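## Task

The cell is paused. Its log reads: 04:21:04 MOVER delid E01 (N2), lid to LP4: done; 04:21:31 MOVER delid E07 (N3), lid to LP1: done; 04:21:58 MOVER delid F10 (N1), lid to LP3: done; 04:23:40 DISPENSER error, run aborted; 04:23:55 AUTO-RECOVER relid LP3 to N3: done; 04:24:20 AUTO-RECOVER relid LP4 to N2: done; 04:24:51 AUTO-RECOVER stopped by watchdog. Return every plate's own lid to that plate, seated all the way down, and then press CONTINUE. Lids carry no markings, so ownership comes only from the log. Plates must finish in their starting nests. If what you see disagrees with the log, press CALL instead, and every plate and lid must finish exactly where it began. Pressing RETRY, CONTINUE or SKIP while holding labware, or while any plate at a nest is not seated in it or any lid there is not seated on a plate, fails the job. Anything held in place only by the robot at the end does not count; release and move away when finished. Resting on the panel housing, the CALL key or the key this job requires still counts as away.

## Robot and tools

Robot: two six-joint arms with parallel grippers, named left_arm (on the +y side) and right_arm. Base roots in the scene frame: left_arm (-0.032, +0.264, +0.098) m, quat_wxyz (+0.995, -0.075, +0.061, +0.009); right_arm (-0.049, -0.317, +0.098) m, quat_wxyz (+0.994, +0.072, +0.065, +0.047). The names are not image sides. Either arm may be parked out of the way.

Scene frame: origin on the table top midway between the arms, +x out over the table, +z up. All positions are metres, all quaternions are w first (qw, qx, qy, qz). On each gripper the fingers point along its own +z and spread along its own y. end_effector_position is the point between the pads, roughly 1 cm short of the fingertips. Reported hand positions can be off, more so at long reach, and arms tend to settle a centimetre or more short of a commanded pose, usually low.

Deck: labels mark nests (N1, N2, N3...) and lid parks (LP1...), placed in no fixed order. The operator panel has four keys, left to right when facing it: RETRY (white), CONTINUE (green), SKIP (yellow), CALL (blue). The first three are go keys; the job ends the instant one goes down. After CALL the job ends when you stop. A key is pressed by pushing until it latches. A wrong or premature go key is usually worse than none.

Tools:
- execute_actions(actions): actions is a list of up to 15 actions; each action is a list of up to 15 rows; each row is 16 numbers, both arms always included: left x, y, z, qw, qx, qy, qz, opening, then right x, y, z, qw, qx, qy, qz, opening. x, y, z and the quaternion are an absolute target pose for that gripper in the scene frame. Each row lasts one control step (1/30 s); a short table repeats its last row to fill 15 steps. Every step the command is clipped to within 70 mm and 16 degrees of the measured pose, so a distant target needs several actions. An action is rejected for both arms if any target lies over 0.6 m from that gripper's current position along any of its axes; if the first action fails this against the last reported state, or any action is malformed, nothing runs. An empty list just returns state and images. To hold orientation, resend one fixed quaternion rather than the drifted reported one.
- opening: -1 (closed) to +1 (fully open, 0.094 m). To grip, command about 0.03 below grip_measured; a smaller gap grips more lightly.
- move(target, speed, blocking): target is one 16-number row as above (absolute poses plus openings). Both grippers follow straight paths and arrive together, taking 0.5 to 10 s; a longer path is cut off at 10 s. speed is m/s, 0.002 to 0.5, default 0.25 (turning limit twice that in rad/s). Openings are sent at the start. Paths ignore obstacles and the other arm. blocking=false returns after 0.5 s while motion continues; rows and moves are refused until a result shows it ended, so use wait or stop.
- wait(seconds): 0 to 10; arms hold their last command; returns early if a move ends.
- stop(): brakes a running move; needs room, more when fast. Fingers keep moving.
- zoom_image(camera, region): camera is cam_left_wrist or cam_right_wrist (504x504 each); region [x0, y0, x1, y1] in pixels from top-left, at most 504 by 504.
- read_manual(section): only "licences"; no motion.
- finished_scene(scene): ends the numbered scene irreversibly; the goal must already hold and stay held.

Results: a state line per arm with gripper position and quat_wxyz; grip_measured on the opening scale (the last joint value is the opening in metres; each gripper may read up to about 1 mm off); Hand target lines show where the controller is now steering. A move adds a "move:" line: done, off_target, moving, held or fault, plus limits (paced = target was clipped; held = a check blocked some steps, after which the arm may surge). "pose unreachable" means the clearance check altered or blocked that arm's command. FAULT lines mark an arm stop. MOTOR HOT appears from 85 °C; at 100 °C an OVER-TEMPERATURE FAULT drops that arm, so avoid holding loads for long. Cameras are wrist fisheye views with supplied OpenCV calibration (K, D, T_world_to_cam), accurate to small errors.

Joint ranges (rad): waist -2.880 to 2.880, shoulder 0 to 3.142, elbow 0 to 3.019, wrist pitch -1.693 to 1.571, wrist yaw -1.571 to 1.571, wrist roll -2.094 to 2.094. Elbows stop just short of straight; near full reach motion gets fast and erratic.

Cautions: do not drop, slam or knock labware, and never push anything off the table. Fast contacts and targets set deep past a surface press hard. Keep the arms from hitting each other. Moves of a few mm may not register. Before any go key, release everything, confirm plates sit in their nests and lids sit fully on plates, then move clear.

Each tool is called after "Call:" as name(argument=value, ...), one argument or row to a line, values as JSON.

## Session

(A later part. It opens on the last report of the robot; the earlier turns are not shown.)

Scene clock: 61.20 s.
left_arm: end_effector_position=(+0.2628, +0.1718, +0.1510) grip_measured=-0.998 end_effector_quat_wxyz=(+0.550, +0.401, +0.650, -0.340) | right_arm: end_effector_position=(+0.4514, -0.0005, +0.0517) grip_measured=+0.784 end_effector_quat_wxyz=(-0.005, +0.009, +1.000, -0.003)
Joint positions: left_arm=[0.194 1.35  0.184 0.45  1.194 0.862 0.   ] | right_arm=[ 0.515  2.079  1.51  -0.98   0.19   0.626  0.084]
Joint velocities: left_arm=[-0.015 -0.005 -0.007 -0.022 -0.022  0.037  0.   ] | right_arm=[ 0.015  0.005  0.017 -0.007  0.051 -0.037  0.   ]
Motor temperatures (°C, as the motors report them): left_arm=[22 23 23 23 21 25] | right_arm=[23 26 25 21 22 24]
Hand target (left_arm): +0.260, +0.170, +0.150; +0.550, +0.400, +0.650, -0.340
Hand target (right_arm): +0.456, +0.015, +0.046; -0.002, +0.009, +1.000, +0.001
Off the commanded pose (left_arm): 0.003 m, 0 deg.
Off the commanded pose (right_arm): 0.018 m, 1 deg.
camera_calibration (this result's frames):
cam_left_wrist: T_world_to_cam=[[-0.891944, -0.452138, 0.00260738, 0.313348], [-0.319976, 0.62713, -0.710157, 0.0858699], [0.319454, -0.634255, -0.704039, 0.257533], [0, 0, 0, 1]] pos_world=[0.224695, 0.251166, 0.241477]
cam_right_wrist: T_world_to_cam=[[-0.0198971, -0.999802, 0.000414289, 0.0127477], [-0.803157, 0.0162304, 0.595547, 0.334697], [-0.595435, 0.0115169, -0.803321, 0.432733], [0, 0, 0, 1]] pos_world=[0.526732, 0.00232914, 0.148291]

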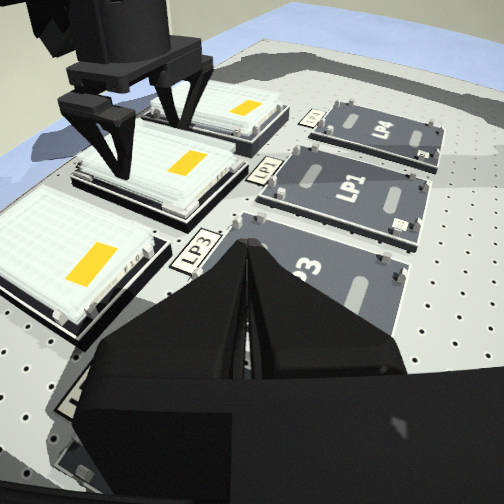

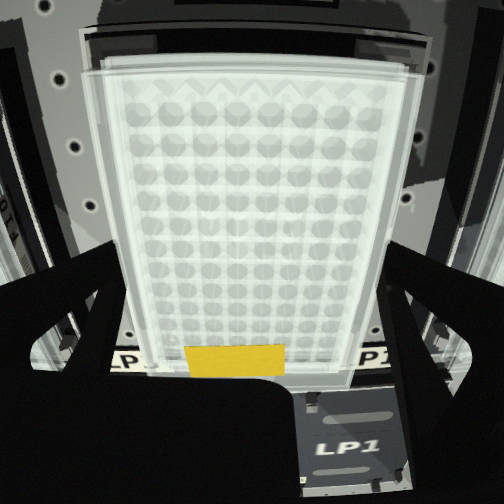

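Call:
execute_actions(
  actions=[
    [[0.26,0.17,0.15,0.55,0.4,0.65,-0.34,-1,0.458,0.013,0.0425,-0.003,0.011,1,0,0.755]],
    [[0.26,0.17,0.15,0.55,0.4,0.65,-0.34,-1,0.458,0.013,0.039,-0.004,0.011,1,-0.001,0.755]],
  ],
)

Call:
zoom_image(
  camera="cam_left_wrist",
  region=[0,70,300,350],
)

Scene clock: 62.27 s.
left_arm: end_effector_position=(+0.2628, +0.1718, +0.1510) grip_measured=-0.998 end_effector_quat_wxyz=(+0.550, +0.401, +0.650, -0.340) | right_arm: end_effector_position=(+0.4503, -0.0002, +0.0470) grip_measured=+0.784 end_effector_quat_wxyz=(-0.008, +0.008, +1.000, -0.005)
Joint positions: left_arm=[0.194 1.35  0.184 0.45  1.194 0.862 0.   ] | right_arm=[ 0.515  2.088  1.51  -0.977  0.19   0.627  0.084]
Joint velocities: left_arm=[-0.005 -0.015 -0.007  0.007 -0.022 -0.081 -0.001] | right_arm=[ 0.005 -0.005 -0.012 -0.022  0.066 -0.037 -0.   ]
Motor temperatures (°C, as the motors report them): left_arm=[22 23 23 23 21 25] | right_arm=[23 26 25 21 22 24]
Hand target (left_arm): +0.260, +0.170, +0.150; +0.550, +0.400, +0.650, -0.340
Hand target (right_arm): +0.457, +0.013, +0.039; -0.004, +0.011, +1.000, -0.001
Off the commanded pose (left_arm): 0.003 m, 0 deg.
Off the commanded pose (right_arm): 0.017 m, 1 deg.
camera_calibration (this result's frames):
cam_left_wrist: T_world_to_cam=[[-0.891944, -0.452138, 0.00260738, 0.313348], [-0.319976, 0.62713, -0.710157, 0.0858699], [0.319454, -0.634255, -0.704039, 0.257533], [0, 0, 0, 1]] pos_world=[0.224695, 0.251166, 0.241477]
cam_right_wrist: T_world_to_cam=[[-0.0191804, -0.999809, 0.00371065, 0.0125336], [-0.800413, 0.017579, 0.599191, 0.335119], [-0.599142, 0.00852267, -0.800598, 0.429825], [0, 0, 0, 1]] pos_world=[0.526, 0.00297692, 0.14327]

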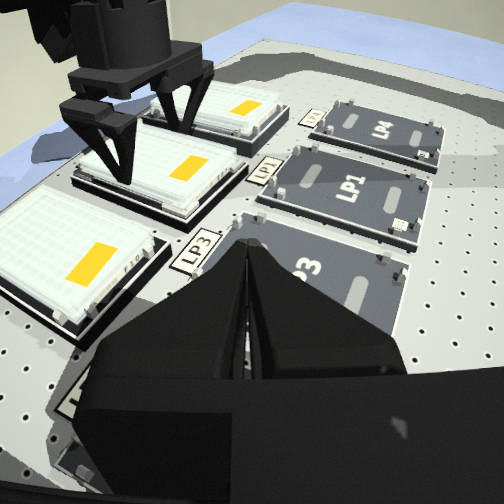

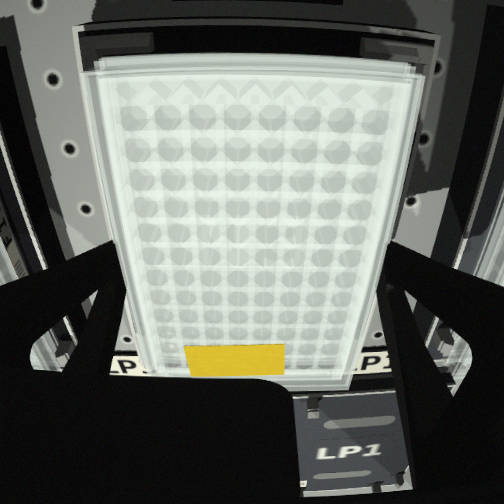

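Region (0, 70, 300, 350) of cam_left_wrist's 504x504 image, scaled by 1.680, with more detail than that image has; it fills the top 470 rows of this view, and the rest is white.

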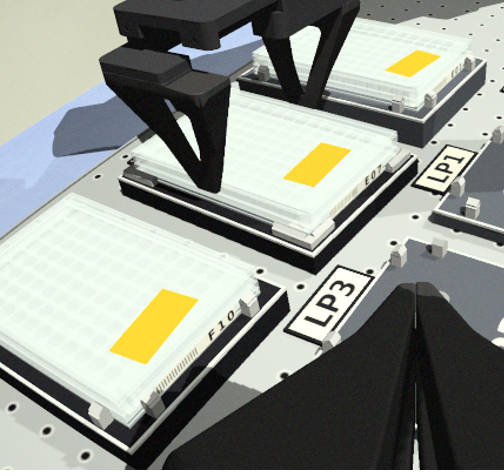

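Call:
execute_actions(
  actions=[
    [[0.26,0.17,0.15,0.55,0.4,0.65,-0.34,-1,0.4503,0,0.047,-0.008,0.008,1,-0.005,0.755],[0.26,0.17,0.15,0.55,0.4,0.65,-0.34,-1,0.4503,0,0.047,-0.008,0.008,1,-0.005,0.755],[0.26,0.17,0.15,0.55,0.4,0.65,-0.34,-1,0.4503,0,0.047,-0.008,0.008,1,-0.005,1]],
  ],
)

Call:
move(
  target=[0.26,0.17,0.15,0.55,0.4,0.65,-0.34,-1,0.465,0.012,0.12,0.005,0.008,1,0.004,1],
  speed=0.1,
)

Call:
zoom_image(
  camera="cam_left_wrist",
  region=[60,70,300,250],
)

Call:
move(
  target=[0.12,0.06,0.27,0.3,0,0.954,0,1,0.36,-0.28,0.14,0.55,-0.4,0.65,0.34,1],
)

Scene clock: 62.90 s.
left_arm: end_effector_position=(+0.2628, +0.1718, +0.1510) grip_measured=-0.998 end_effector_quat_wxyz=(+0.550, +0.401, +0.650, -0.340) | right_arm: end_effector_position=(+0.4503, -0.0002, +0.0470) grip_measured=+1.000 end_effector_quat_wxyz=(-0.008, +0.008, +1.000, -0.005)
Joint positions: left_arm=[0.194 1.35  0.184 0.45  1.194 0.862 0.   ] | right_arm=[ 0.515  2.088  1.51  -0.977  0.19   0.627  0.094]
Joint velocities: left_arm=[-0.015 -0.005  0.002 -0.012 -0.007  0.037 -0.   ] | right_arm=[-0.015  0.005 -0.012 -0.002 -0.081  0.022  0.   ]
Motor temperatures (°C, as the motors report them): left_arm=[22 23 23 23 21 25] | right_arm=[23 26 25 21 22 24]
Hand target (left_arm): +0.260, +0.170, +0.150; +0.550, +0.400, +0.650, -0.340
Hand target (right_arm): +0.450, -0.000, +0.047; -0.008, +0.008, +1.000, -0.005
Off the commanded pose (left_arm): 0.003 m, 0 deg.
Off the commanded pose (right_arm): 0.000 m, 0 deg.
camera_calibration (this result's frames):
cam_left_wrist: T_world_to_cam=[[-0.891944, -0.452138, 0.00260738, 0.313348], [-0.319976, 0.62713, -0.710157, 0.0858699], [0.319454, -0.634255, -0.704039, 0.257533], [0, 0, 0, 1]] pos_world=[0.224695, 0.251166, 0.241477]
cam_right_wrist: T_world_to_cam=[[-0.0191804, -0.999809, 0.00371065, 0.0125336], [-0.800413, 0.017579, 0.599191, 0.335119], [-0.599142, 0.00852267, -0.800598, 0.429825], [0, 0, 0, 1]] pos_world=[0.526, 0.00297692, 0.14327]

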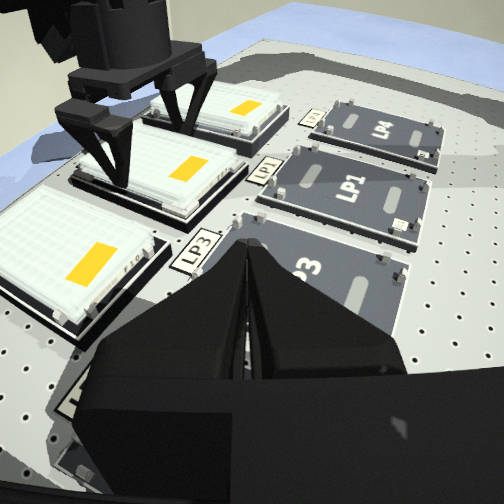

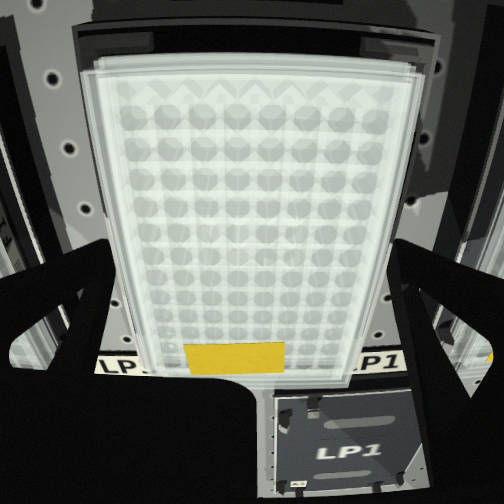

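Scene clock: 64.07 s.
left_arm: end_effector_position=(+0.2628, +0.1718, +0.1510) grip_measured=-0.998 end_effector_quat_wxyz=(+0.550, +0.401, +0.650, -0.340) | right_arm: end_effector_position=(+0.4542, -0.0003, +0.0991) grip_measured=+1.000 end_effector_quat_wxyz=(-0.013, +0.004, +1.000, -0.008)
Joint positions: left_arm=[0.194 1.35  0.184 0.45  1.194 0.862 0.   ] | right_arm=[ 0.528  2.031  1.569 -1.107  0.19   0.633  0.094]
Joint velocities: left_arm=[-0.015 -0.005  0.002 -0.017 -0.037  0.037 -0.   ] | right_arm=[-0.005  0.005 -0.007 -0.002  0.007  0.051  0.   ]
Motor temperatures (°C, as the motors report them): left_arm=[22 23 22 23 21 25] | right_arm=[23 26 25 21 22 24]
Hand target (left_arm): +0.260, +0.170, +0.150; +0.550, +0.400, +0.650, -0.340
Hand target (right_arm): +0.465, +0.012, +0.120; +0.005, +0.008, +1.000, +0.004
Off the commanded pose (left_arm): 0.003 m, 0 deg.
Off the commanded pose (right_arm): 0.027 m, 3 deg.
move: off_target (right_arm)
camera_calibration (this result's frames):
cam_left_wrist: T_world_to_cam=[[-0.891944, -0.452138, 0.00260738, 0.313348], [-0.319976, 0.62713, -0.710157, 0.0858699], [0.319454, -0.634255, -0.704039, 0.257533], [0, 0, 0, 1]] pos_world=[0.224695, 0.251166, 0.241477]
cam_right_wrist: T_world_to_cam=[[-0.00965182, -0.999897, 0.0106087, 0.00737615], [-0.794473, 0.0141105, 0.607136, 0.303559], [-0.607223, -0.00256836, -0.794527, 0.476949], [0, 0, 0, 1]] pos_world=[0.530855, 0.00431701, 0.19457]

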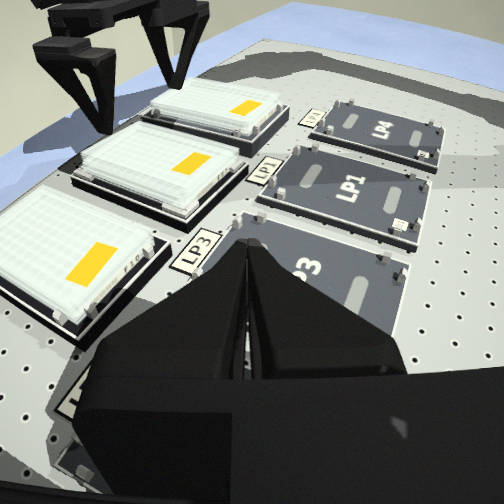

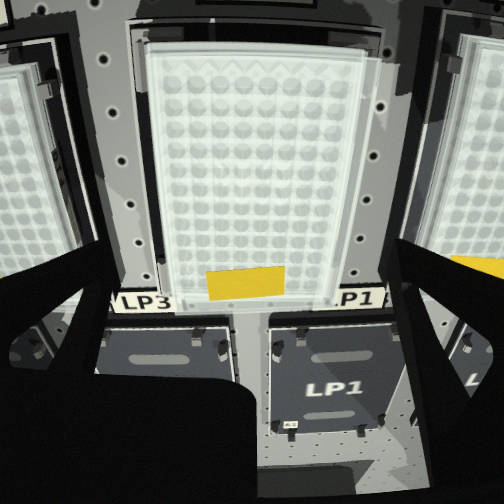

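Region (60, 70, 300, 250) of cam_left_wrist's 504x504 image, scaled by 2.100, with more detail than that image has; it fills the top 378 rows of this view, and the rest is white.

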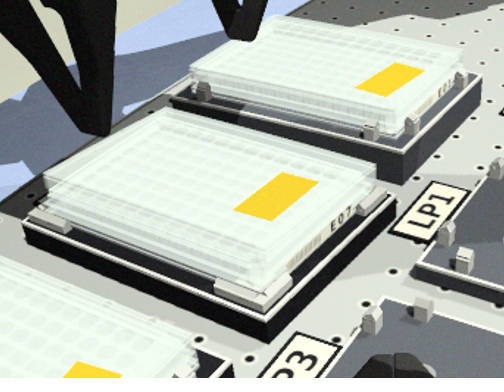

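Scene clock: 68.23 s.
left_arm: end_effector_position=(+0.1160, +0.0769, +0.2533) grip_measured=+0.999 end_effector_quat_wxyz=(+0.303, +0.000, +0.953, +0.008) | right_arm: end_effector_position=(+0.3532, -0.2734, +0.1411) grip_measured=+1.000 end_effector_quat_wxyz=(+0.550, -0.389, +0.653, +0.346)
Joint positions: left_arm=[-1.525  1.05   0.64  -1.284 -0.745 -1.507  0.094] | right_arm=[-0.386  1.547  0.503  0.251 -1.268 -0.934  0.094]
Joint velocities: left_arm=[ 0.005 -0.005  0.002 -0.022 -0.007 -0.007  0.001] | right_arm=[ 0.005 -0.015 -0.017 -0.017  0.051 -0.066  0.   ]
Motor temperatures (°C, as the motors report them): left_arm=[22 23 24 23 21 25] | right_arm=[23 26 25 21 23 24]
Hand target (left_arm): +0.116, +0.062, +0.272; +0.303, -0.005, +0.953, -0.008
Hand target (right_arm): +0.362, -0.279, +0.140; +0.554, -0.393, +0.651, +0.340
Off the commanded pose (left_arm): 0.024 m, 1 deg.
Off the commanded pose (right_arm): 0.010 m, 1 deg.
move: off_target (left_arm)
camera_calibration (this result's frames):
cam_left_wrist: T_world_to_cam=[[0.00889401, -0.99981, -0.0173612, 0.0819539], [-0.99996, -0.00890503, 0.000557659, 0.118854], [-0.000712155, 0.0173555, -0.999849, 0.378204], [0, 0, 0, 1]] pos_world=[0.118389, 0.0764328, 0.379503]
cam_right_wrist: T_world_to_cam=[[0.89128, -0.45258, -0.0281141, -0.430296], [-0.337507, -0.620701, -0.707686, 0.0521857], [0.302834, 0.640235, -0.705968, 0.290105], [0, 0, 0, 1]] pos_world=[0.313273, -0.348087, 0.229639]

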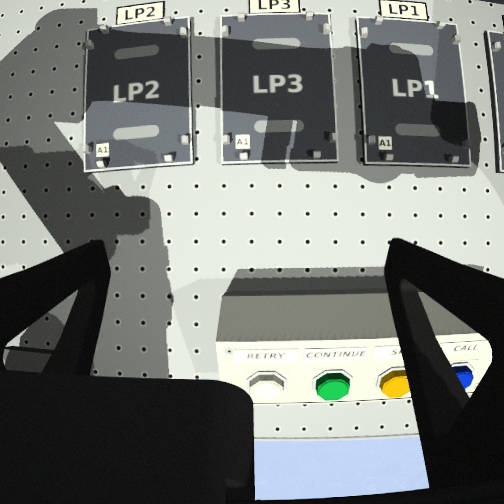

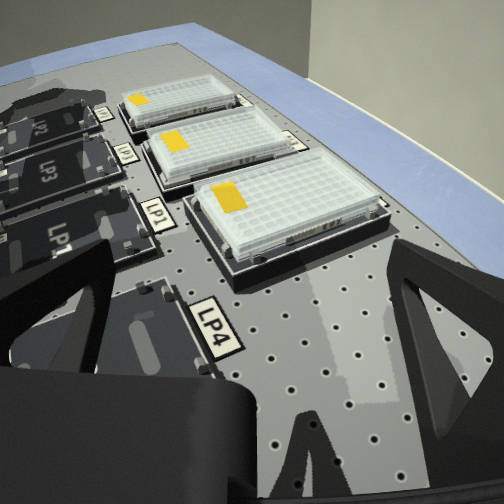

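Call:
zoom_image(
  camera="cam_right_wrist",
  region=[110,60,330,210],
)

Call:
move(
  target=[0.28,0.17,0.15,0.55,0.4,0.65,-0.34,1,0.45,-0.005,0.115,0.005,0.012,1,0.004,1],
  speed=0.35,
)

Call:
move(
  target=[0.28,0.17,0.15,0.55,0.4,0.65,-0.34,1,0.465,0.001,0.064,0.005,0.012,1,0.004,1],
  speed=0.07,
)

Call:
zoom_image(
  camera="cam_left_wrist",
  region=[0,70,300,350],
)

Region (110, 60, 330, 210) of cam_right_wrist's 504x504 image, scaled by 2.291, with more detail than that image has; it fills the top 344 rows of this view, and the rest is white.

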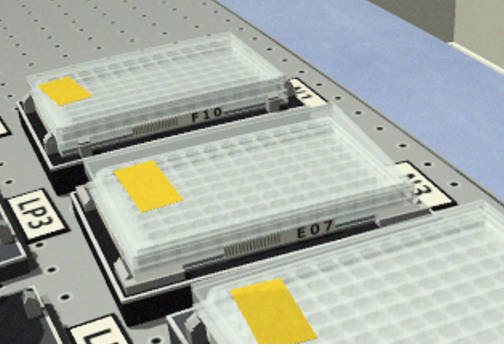

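Scene clock: 71.53 s.
left_arm: end_effector_position=(+0.2741, +0.1639, +0.1465) grip_measured=+0.999 end_effector_quat_wxyz=(+0.532, +0.401, +0.659, -0.349) | right_arm: end_effector_position=(+0.4388, -0.0185, +0.1142) grip_measured=+1.000 end_effector_quat_wxyz=(+0.002, +0.002, +1.000, -0.004)
Joint positions: left_arm=[0.149 1.38  0.219 0.435 1.153 0.83  0.094] | right_arm=[ 0.526  1.942  1.466 -1.065  0.201  0.622  0.094]
Joint velocities: left_arm=[-0.005 -0.005 -0.007 -0.002 -0.007  0.11   0.   ] | right_arm=[-0.015 -0.015 -0.007 -0.012 -0.007  0.037  0.   ]
Motor temperatures (°C, as the motors report them): left_arm=[22 23 24 23 21 25] | right_arm=[23 26 25 21 23 24]
Hand target (left_arm): +0.284, +0.169, +0.148; +0.543, +0.405, +0.654, -0.337
Hand target (right_arm): +0.447, -0.006, +0.115; +0.006, +0.006, +1.000, -0.001
Off the commanded pose (left_arm): 0.009 m, 2 deg.
Off the commanded pose (right_arm): 0.018 m, 2 deg.
move: off_target (right_arm)
camera_calibration (this result's frames):
cam_left_wrist: T_world_to_cam=[[-0.897343, -0.44, 0.0342775, 0.314711], [-0.339241, 0.638001, -0.691282, 0.0919859], [0.282295, -0.631945, -0.721772, 0.25815], [0, 0, 0, 1]] pos_world=[0.240734, 0.242923, 0.239126]
cam_right_wrist: T_world_to_cam=[[-0.00608526, -0.999978, 0.0024794, -0.0118067], [-0.811966, 0.00638831, 0.583669, 0.292574], [-0.583672, 0.00153859, -0.811988, 0.471299], [0, 0, 0, 1]] pos_world=[0.512573, -0.0144006, 0.211952]

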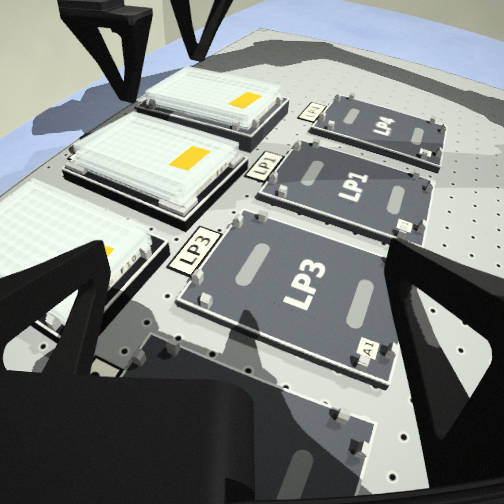

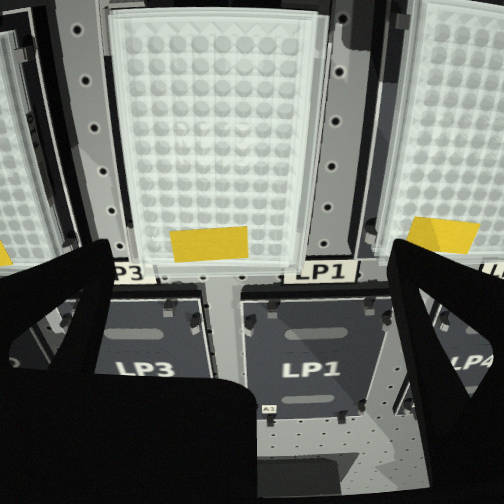

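Scene clock: 72.87 s.
left_arm: end_effector_position=(+0.2771, +0.1658, +0.1522) grip_measured=+0.999 end_effector_quat_wxyz=(+0.547, +0.406, +0.647, -0.343) | right_arm: end_effector_position=(+0.4452, -0.0016, +0.0686) grip_measured=+1.000 end_effector_quat_wxyz=(-0.002, +0.001, +1.000, -0.003)
Joint positions: left_arm=[0.156 1.38  0.219 0.474 1.173 0.83  0.094] | right_arm=[ 0.526  2.04   1.491 -0.996  0.194  0.622  0.094]
Joint velocities: left_arm=[-0.005  0.005 -0.002 -0.002 -0.022 -0.007  0.001] | right_arm=[-0.005 -0.005 -0.012 -0.002 -0.051  0.007  0.   ]
Motor temperatures (°C, as the motors report them): left_arm=[22 23 24 23 21 25] | right_arm=[23 26 25 21 23 24]
Hand target (left_arm): +0.280, +0.170, +0.150; +0.550, +0.400, +0.650, -0.340
Hand target (right_arm): +0.464, +0.000, +0.064; +0.005, +0.012, +1.000, +0.004
Off the commanded pose (left_arm): 0.006 m, 1 deg.
Off the commanded pose (right_arm): 0.021 m, 2 deg.
move: off_target (right_arm)
camera_calibration (this result's frames):
cam_left_wrist: T_world_to_cam=[[-0.898422, -0.439134, 0.000138356, 0.323368], [-0.309862, 0.633723, -0.708788, 0.090969], [0.311165, -0.636834, -0.705421, 0.252935], [0, 0, 0, 1]] pos_world=[0.240005, 0.24543, 0.242859]
cam_right_wrist: T_world_to_cam=[[-0.00523083, -0.999986, -0.000469183, 0.00504768], [-0.807485, 0.00394711, 0.589875, 0.32188], [-0.589865, 0.00346439, -0.807495, 0.440457], [0, 0, 0, 1]] pos_world=[0.51975, 0.0022512, 0.165801]

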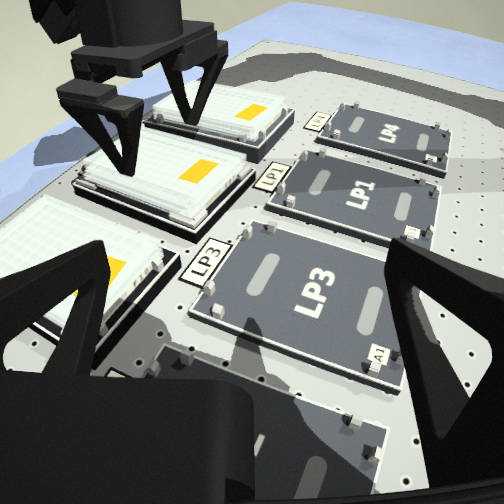

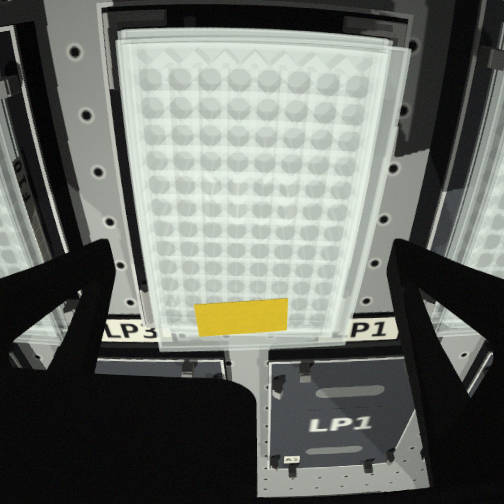

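Region (0, 70, 300, 350) of cam_left_wrist's 504x504 image, scaled by 1.680, with more detail than that image has; it fills the top 470 rows of this view, and the rest is white.

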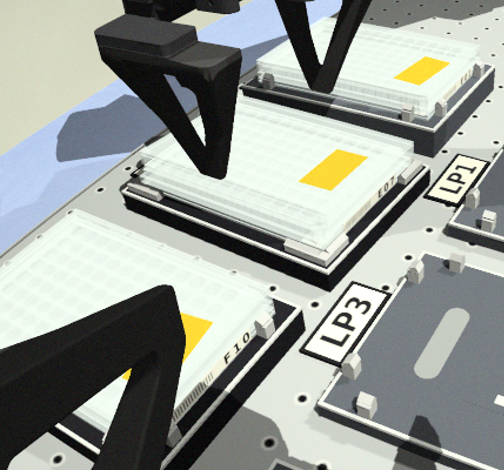

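Call:
execute_actions(
  actions=[
    [[0.28,0.17,0.15,0.55,0.4,0.65,-0.34,1,0.464,0.001,0.057,0.002,0.018,1,0.002,1]],
    [[0.28,0.17,0.15,0.55,0.4,0.65,-0.34,1,0.463,0.001,0.049,-0.002,0.02,1,0,1]],
    [[0.28,0.17,0.15,0.55,0.4,0.65,-0.34,1,0.462,0.001,0.043,-0.005,0.02,1,-0.002,1]],
  ],
)

Scene clock: 74.47 s.
left_arm: end_effector_position=(+0.2771, +0.1658, +0.1522) grip_measured=+0.999 end_effector_quat_wxyz=(+0.547, +0.406, +0.647, -0.343) | right_arm: end_effector_position=(+0.4437, -0.0014, +0.0513) grip_measured=+1.000 end_effector_quat_wxyz=(-0.010, +0.003, +1.000, -0.007)
Joint positions: left_arm=[0.156 1.38  0.219 0.474 1.173 0.83  0.094] | right_arm=[ 0.521  2.073  1.495 -0.985  0.192  0.624  0.094]
Joint velocities: left_arm=[ 0.015 -0.005 -0.002 -0.002 -0.095  0.007  0.   ] | right_arm=[-0.015 -0.024 -0.007  0.007 -0.081  0.037  0.   ]
Motor temperatures (°C, as the motors report them): left_arm=[22 23 24 23 21 25] | right_arm=[23 26 25 21 23 24]
Hand target (left_arm): +0.280, +0.170, +0.150; +0.550, +0.400, +0.650, -0.340
Hand target (right_arm): +0.461, +0.000, +0.043; -0.005, +0.020, +1.000, -0.002
Off the commanded pose (left_arm): 0.006 m, 1 deg.
Off the commanded pose (right_arm): 0.020 m, 2 deg.
camera_calibration (this result's frames):
cam_left_wrist: T_world_to_cam=[[-0.898422, -0.439134, 0.000138356, 0.323368], [-0.309862, 0.633723, -0.708788, 0.090969], [0.311165, -0.636834, -0.705421, 0.252935], [0, 0, 0, 1]] pos_world=[0.240005, 0.24543, 0.242859]
cam_right_wrist: T_world_to_cam=[[-0.00818132, -0.99993, 0.00858461, 0.00612182], [-0.797738, 0.011703, 0.602891, 0.32598], [-0.602949, -0.00191581, -0.797777, 0.430868], [0, 0, 0, 1]] pos_world=[0.519888, 0.00313192, 0.147153]

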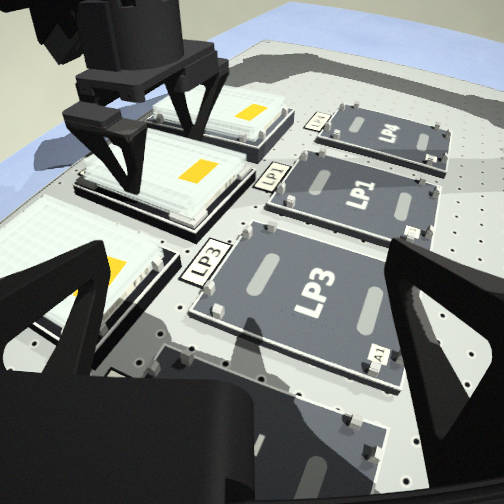

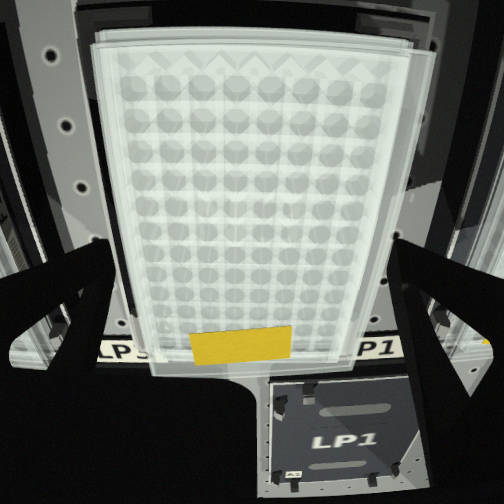

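Call:
execute_actions(
  actions=[
    [[0.28,0.17,0.15,0.55,0.4,0.65,-0.34,1,0.461,0.004,0.039,-0.005,0.023,1,-0.002,1]],
    [[0.28,0.17,0.15,0.55,0.4,0.65,-0.34,1,0.462,0.005,0.039,-0.003,0.023,1,-0.001,0.9]],
    [[0.28,0.17,0.15,0.55,0.4,0.65,-0.34,1,0.462,0.005,0.039,-0.003,0.023,1,-0.001,0.83]],
  ],
)

Call:
zoom_image(
  camera="cam_left_wrist",
  region=[60,90,280,250],
)

Scene clock: 76.10 s.
left_arm: end_effector_position=(+0.2771, +0.1658, +0.1522) grip_measured=+0.999 end_effector_quat_wxyz=(+0.547, +0.406, +0.647, -0.343) | right_arm: end_effector_position=(+0.4447, +0.0003, +0.0473) grip_measured=+0.832 end_effector_quat_wxyz=(-0.009, +0.008, +1.000, -0.006)
Joint positions: left_arm=[0.156 1.38  0.219 0.474 1.173 0.83  0.094] | right_arm=[ 0.521  2.081  1.497 -0.975  0.192  0.633  0.086]
Joint velocities: left_arm=[-0.015  0.005 -0.002 -0.002 -0.037 -0.022  0.   ] | right_arm=[-0.005 -0.005  0.002  0.002  0.022 -0.037 -0.001]
Motor temperatures (°C, as the motors report them): left_arm=[22 23 24 23 21 25] | right_arm=[23 26 25 21 23 24]
Hand target (left_arm): +0.280, +0.170, +0.150; +0.550, +0.400, +0.650, -0.340
Hand target (right_arm): +0.461, +0.004, +0.039; -0.003, +0.023, +1.000, -0.001
Off the commanded pose (left_arm): 0.006 m, 1 deg.
Off the commanded pose (right_arm): 0.020 m, 2 deg.
camera_calibration (this result's frames):
cam_left_wrist: T_world_to_cam=[[-0.898422, -0.439134, 0.000138356, 0.323368], [-0.309862, 0.633723, -0.708788, 0.090969], [0.311165, -0.636834, -0.705421, 0.252935], [0, 0, 0, 1]] pos_world=[0.240005, 0.24543, 0.242859]
cam_right_wrist: T_world_to_cam=[[-0.018772, -0.999801, 0.0067904, 0.0125867], [-0.799313, 0.0190869, 0.600612, 0.329948], [-0.600622, 0.00584703, -0.799512, 0.427311], [0, 0, 0, 1]] pos_world=[0.52062, 0.00378803, 0.143384]

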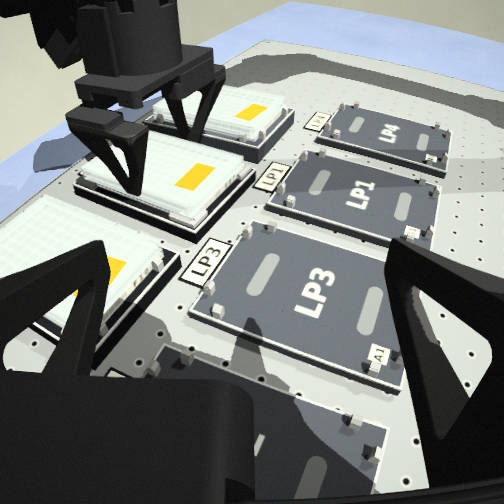

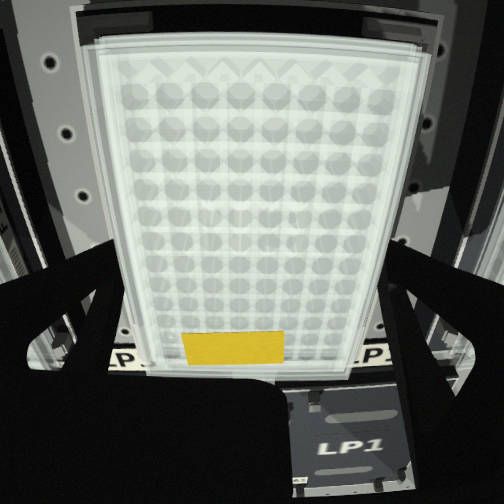

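Region (60, 90, 280, 250) of cam_left_wrist's 504x504 image, scaled by 2.291, with more detail than that image has; it fills the top 367 rows of this view, and the rest is white.

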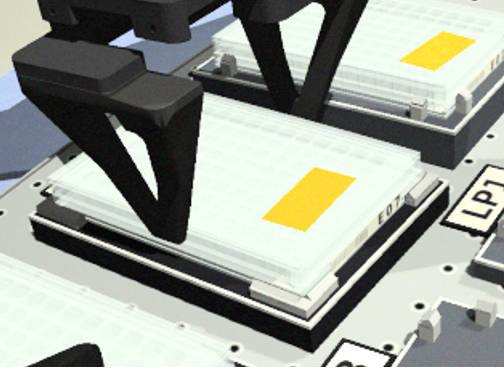

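The lid dropped into place. I'll lift using the shoulder only.

Call:
execute_actions(
  actions=[
    [[0.28,0.17,0.15,0.55,0.4,0.65,-0.34,1,0.462,0.005,0.039,-0.003,0.023,1,-0.001,1]],
    [[0.28,0.17,0.15,0.55,0.4,0.65,-0.34,1,0.4686,0.005,0.059,0.011,0.023,1,0.009,1]],
    [[0.28,0.17,0.15,0.55,0.4,0.65,-0.34,1,0.4735,0.005,0.074,0.0215,0.023,1,0.0165,1]],
    [[0.28,0.17,0.15,0.55,0.4,0.65,-0.34,1,0.481,0.005,0.099,0.039,0.023,1,0.029,1]],
  ],
)

Call:
zoom_image(
  camera="cam_left_wrist",
  region=[60,90,280,250],
)

Scene clock: 78.20 s.
left_arm: end_effector_position=(+0.2771, +0.1658, +0.1522) grip_measured=+0.999 end_effector_quat_wxyz=(+0.547, +0.406, +0.647, -0.343) | right_arm: end_effector_position=(+0.4600, +0.0023, +0.0841) grip_measured=+1.000 end_effector_quat_wxyz=(+0.020, +0.015, +1.000, +0.014)
Joint positions: left_arm=[0.156 1.38  0.219 0.474 1.173 0.83  0.094] | right_arm=[ 0.521  2.019  1.504 -0.972  0.192  0.633  0.094]
Joint velocities: left_arm=[ 0.005 -0.005  0.012 -0.027 -0.037 -0.037 -0.   ] | right_arm=[-0.005 -0.005 -0.002 -0.007  0.066 -0.037  0.   ]
Motor temperatures (°C, as the motors report them): left_arm=[22 23 24 23 21 25] | right_arm=[23 26 25 21 23 24]
Hand target (left_arm): +0.280, +0.170, +0.150; +0.550, +0.400, +0.650, -0.340
Hand target (right_arm): +0.481, +0.005, +0.099; +0.039, +0.023, +0.999, +0.028
Off the commanded pose (left_arm): 0.006 m, 1 deg.
Off the commanded pose (right_arm): 0.026 m, 3 deg.
camera_calibration (this result's frames):
cam_left_wrist: T_world_to_cam=[[-0.898422, -0.439134, 0.000138356, 0.323368], [-0.309862, 0.633723, -0.708788, 0.090969], [0.311165, -0.636834, -0.705421, 0.252935], [0, 0, 0, 1]] pos_world=[0.240005, 0.24543, 0.242859]
cam_right_wrist: T_world_to_cam=[[-0.031613, -0.998882, -0.0351612, 0.0240775], [-0.832397, 0.00683808, 0.554138, 0.339169], [-0.553278, 0.046786, -0.831682, 0.44676], [0, 0, 0, 1]] pos_world=[0.530267, 0.000829193, 0.184462]

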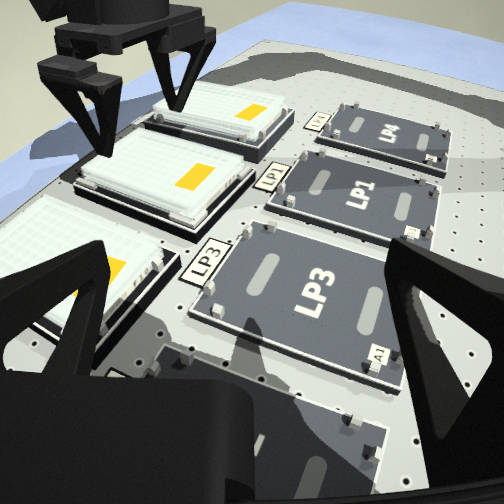

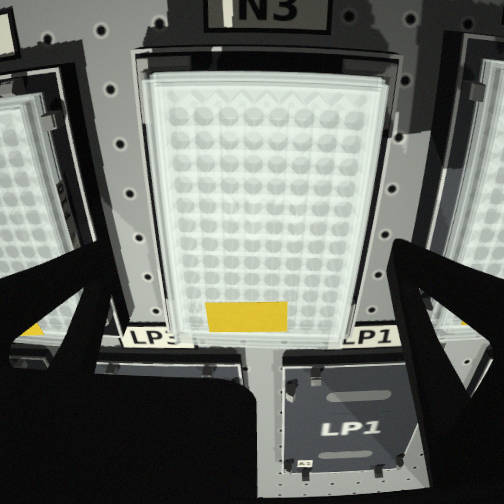

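Region (60, 90, 280, 250) of cam_left_wrist's 504x504 image, scaled by 2.291, with more detail than that image has; it fills the top 367 rows of this view, and the rest is white.

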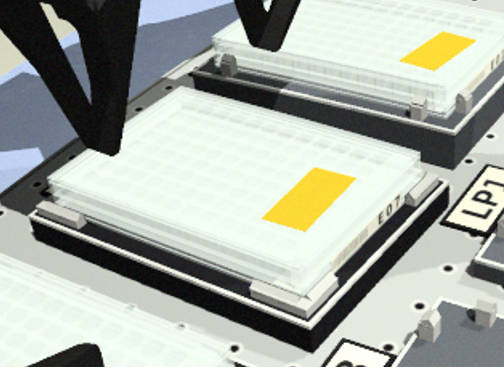

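Call:
move(
  target=[0.007,0.005,0.15,0,0.7,0.714,0,-1,0.4,-0.3,0.2,0.1,0,1,0,1],
  speed=0.3,
)

Scene clock: 81.30 s.
left_arm: end_effector_position=(+0.0030, +0.0221, +0.1396) grip_measured=-0.998 end_effector_quat_wxyz=(-0.000, +0.700, +0.714, +0.005) | right_arm: end_effector_position=(+0.4050, -0.2957, +0.2005) grip_measured=+1.000 end_effector_quat_wxyz=(+0.100, +0.006, +0.995, +0.002)
Joint positions: left_arm=[-1.55   1.363  0.595 -0.958 -0.133  0.007  0.   ] | right_arm=[ 0.068  1.335  1.005 -0.925  0.181  0.131  0.094]
Joint velocities: left_arm=[-0.034  0.005  0.002 -0.002 -0.007 -0.037  0.   ] | right_arm=[-0.005  0.005  0.002  0.007 -0.007 -0.051  0.   ]
Motor temperatures (°C, as the motors report them): left_arm=[22 23 24 23 21 25] | right_arm=[23 26 25 21 23 24]
Hand target (left_arm): +0.002, +0.006, +0.151; +0.006, +0.697, +0.717, -0.002
Hand target (right_arm): +0.401, -0.300, +0.201; +0.097, +0.001, +0.995, +0.002
Off the commanded pose (left_arm): 0.020 m, 1 deg.
Off the commanded pose (right_arm): 0.007 m, 1 deg.
move: off_target (left_arm)
camera_calibration (this result's frames):
cam_left_wrist: T_world_to_cam=[[-0.999678, -0.0229205, -0.0108568, 0.00670543], [-0.0249516, 0.812169, 0.582888, -0.0969275], [-0.00454251, 0.582972, -0.81248, 0.226724], [0, 0, 0, 1]] pos_world=[0.00531467, -0.0532986, 0.24078]
cam_right_wrist: T_world_to_cam=[[-0.0117563, -0.999856, -0.0122582, -0.284162], [-0.909965, 0.00561578, 0.414648, 0.289916], [-0.414519, 0.0160293, -0.909899, 0.477478], [0, 0, 0, 1]] pos_world=[0.458396, -0.293403, 0.31076]

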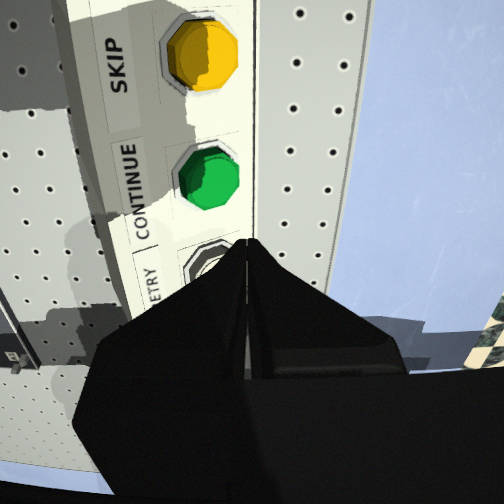

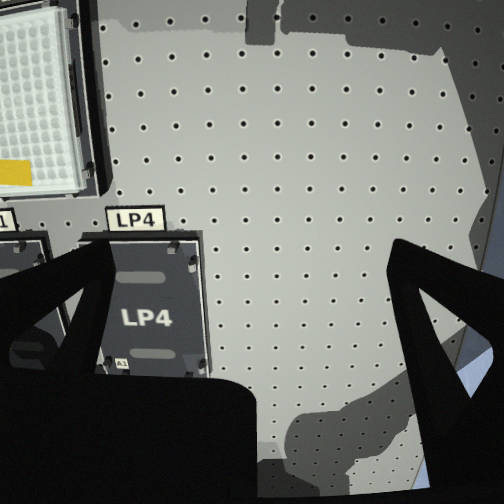

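Call:
move(
  target=[0.026,0.008,0.118,0,0.7,0.714,0,-1,0.4,-0.3,0.2,0.1,0,1,0,1],
  speed=0.06,
)

Scene clock: 82.23 s.
left_arm: end_effector_position=(+0.0221, +0.0134, +0.1212) grip_measured=-0.998 end_effector_quat_wxyz=(-0.003, +0.700, +0.714, +0.002) | right_arm: end_effector_position=(+0.4009, -0.2957, +0.1967) grip_measured=+1.000 end_effector_quat_wxyz=(+0.095, +0.002, +0.995, +0.002)
Joint positions: left_arm=[-1.471  1.426  0.595 -0.884 -0.138  0.086  0.   ] | right_arm=[ 0.068  1.335  0.995 -0.925  0.181  0.127  0.094]
Joint velocities: left_arm=[-0.005 -0.005 -0.007  0.007 -0.081 -0.037 -0.001] | right_arm=[-0.015 -0.015  0.007 -0.002  0.007  0.007  0.   ]
Motor temperatures (°C, as the motors report them): left_arm=[22 23 24 23 21 25] | right_arm=[23 26 25 21 23 24]
Hand target (left_arm): +0.026, +0.008, +0.118; +0.000, +0.700, +0.714, +0.001
Hand target (right_arm): +0.400, -0.300, +0.200; +0.099, +0.000, +0.995, -0.000
Off the commanded pose (left_arm): 0.007 m, 0 deg.
Off the commanded pose (right_arm): 0.005 m, 1 deg.
move: done
camera_calibration (this result's frames):
cam_left_wrist: T_world_to_cam=[[-0.999734, -0.0227629, -0.00365066, 0.0244665], [-0.0206228, 0.812249, 0.582946, -0.0787312], [-0.0103043, 0.582867, -0.812502, 0.217112], [0, 0, 0, 1]] pos_world=[0.0250735, -0.0620408, 0.222389]
cam_right_wrist: T_world_to_cam=[[-0.00581588, -0.999935, -0.00978366, -0.287162], [-0.905935, 0.00112634, 0.423415, 0.283145], [-0.423376, 0.0113259, -0.905883, 0.473679], [0, 0, 0, 1]] pos_world=[0.455385, -0.292828, 0.306401]

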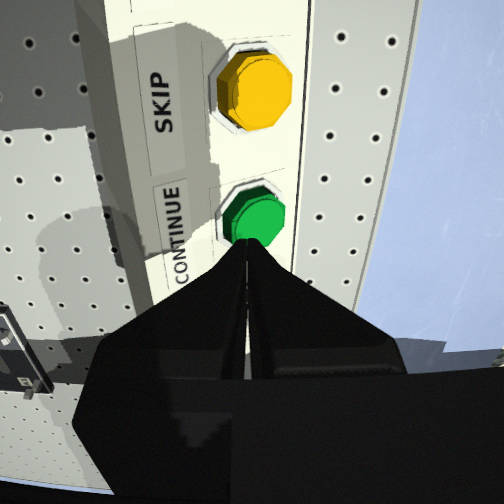

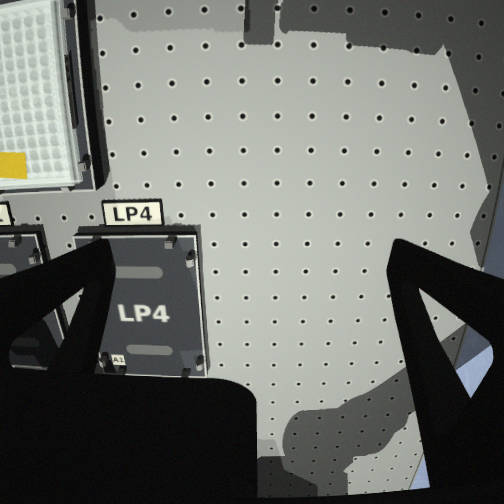

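Call:
move(
  target=[0.02,0.02,0.078,0,0.7,0.714,0,-1,0.4,-0.3,0.2,0.1,0,1,0,1],
  speed=0.04,
)

Scene clock: 83.43 s.
left_arm: end_effector_position=(+0.0184, +0.0117, +0.0947) grip_measured=-0.998 end_effector_quat_wxyz=(+0.010, +0.700, +0.714, -0.009) | right_arm: end_effector_position=(+0.4009, -0.2957, +0.1967) grip_measured=+1.000 end_effector_quat_wxyz=(+0.095, +0.002, +0.995, +0.002)
Joint positions: left_arm=[-1.471  1.475  0.543 -0.749 -0.136  0.092  0.   ] | right_arm=[ 0.068  1.335  0.995 -0.925  0.181  0.126  0.094]
Joint velocities: left_arm=[ 0.005 -0.015 -0.012  0.007  0.037 -0.007  0.001] | right_arm=[-0.015 -0.005  0.002  0.002 -0.007 -0.007  0.   ]
Motor temperatures (°C, as the motors report them): left_arm=[22 23 24 23 21 25] | right_arm=[23 26 25 21 23 24]
move: unfinished (the scene ended)
camera_calibration (this result's frames):
cam_left_wrist: T_world_to_cam=[[-0.999745, -0.0219934, -0.00510148, 0.0207822], [-0.0211319, 0.831991, 0.554386, -0.0595437], [-0.00794843, 0.554353, -0.832244, 0.198697], [0, 0, 0, 1]] pos_world=[0.0210979, -0.0601514, 0.198481]
cam_right_wrist: T_world_to_cam=[[-0.0054413, -0.999938, -0.00971157, -0.287328], [-0.905936, 0.000817504, 0.423414, 0.283054], [-0.42338, 0.011102, -0.905884, 0.473614], [0, 0, 0, 1]] pos_world=[0.455384, -0.292799, 0.3064]
The task's run has ended: the event that ends the task has happened. This ends this scene only. If you have not yet called finished_scene for this scene, call it to go on to the next scene.

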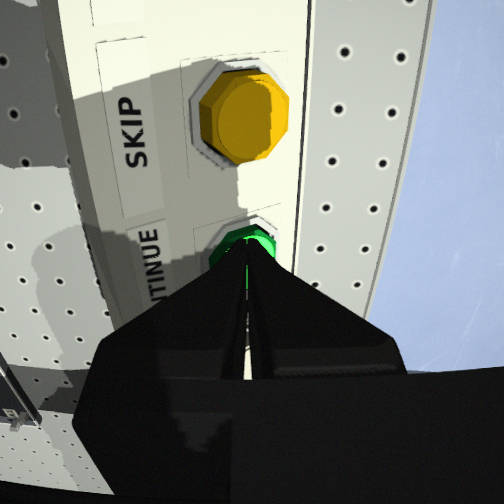

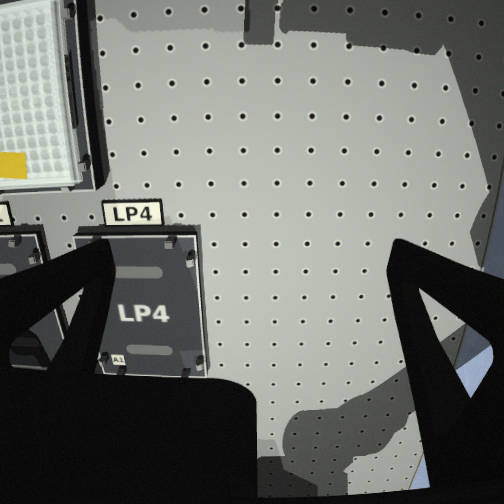

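Call:
finished_scene(
  scene=1,
)

The scene is finished: the task was done.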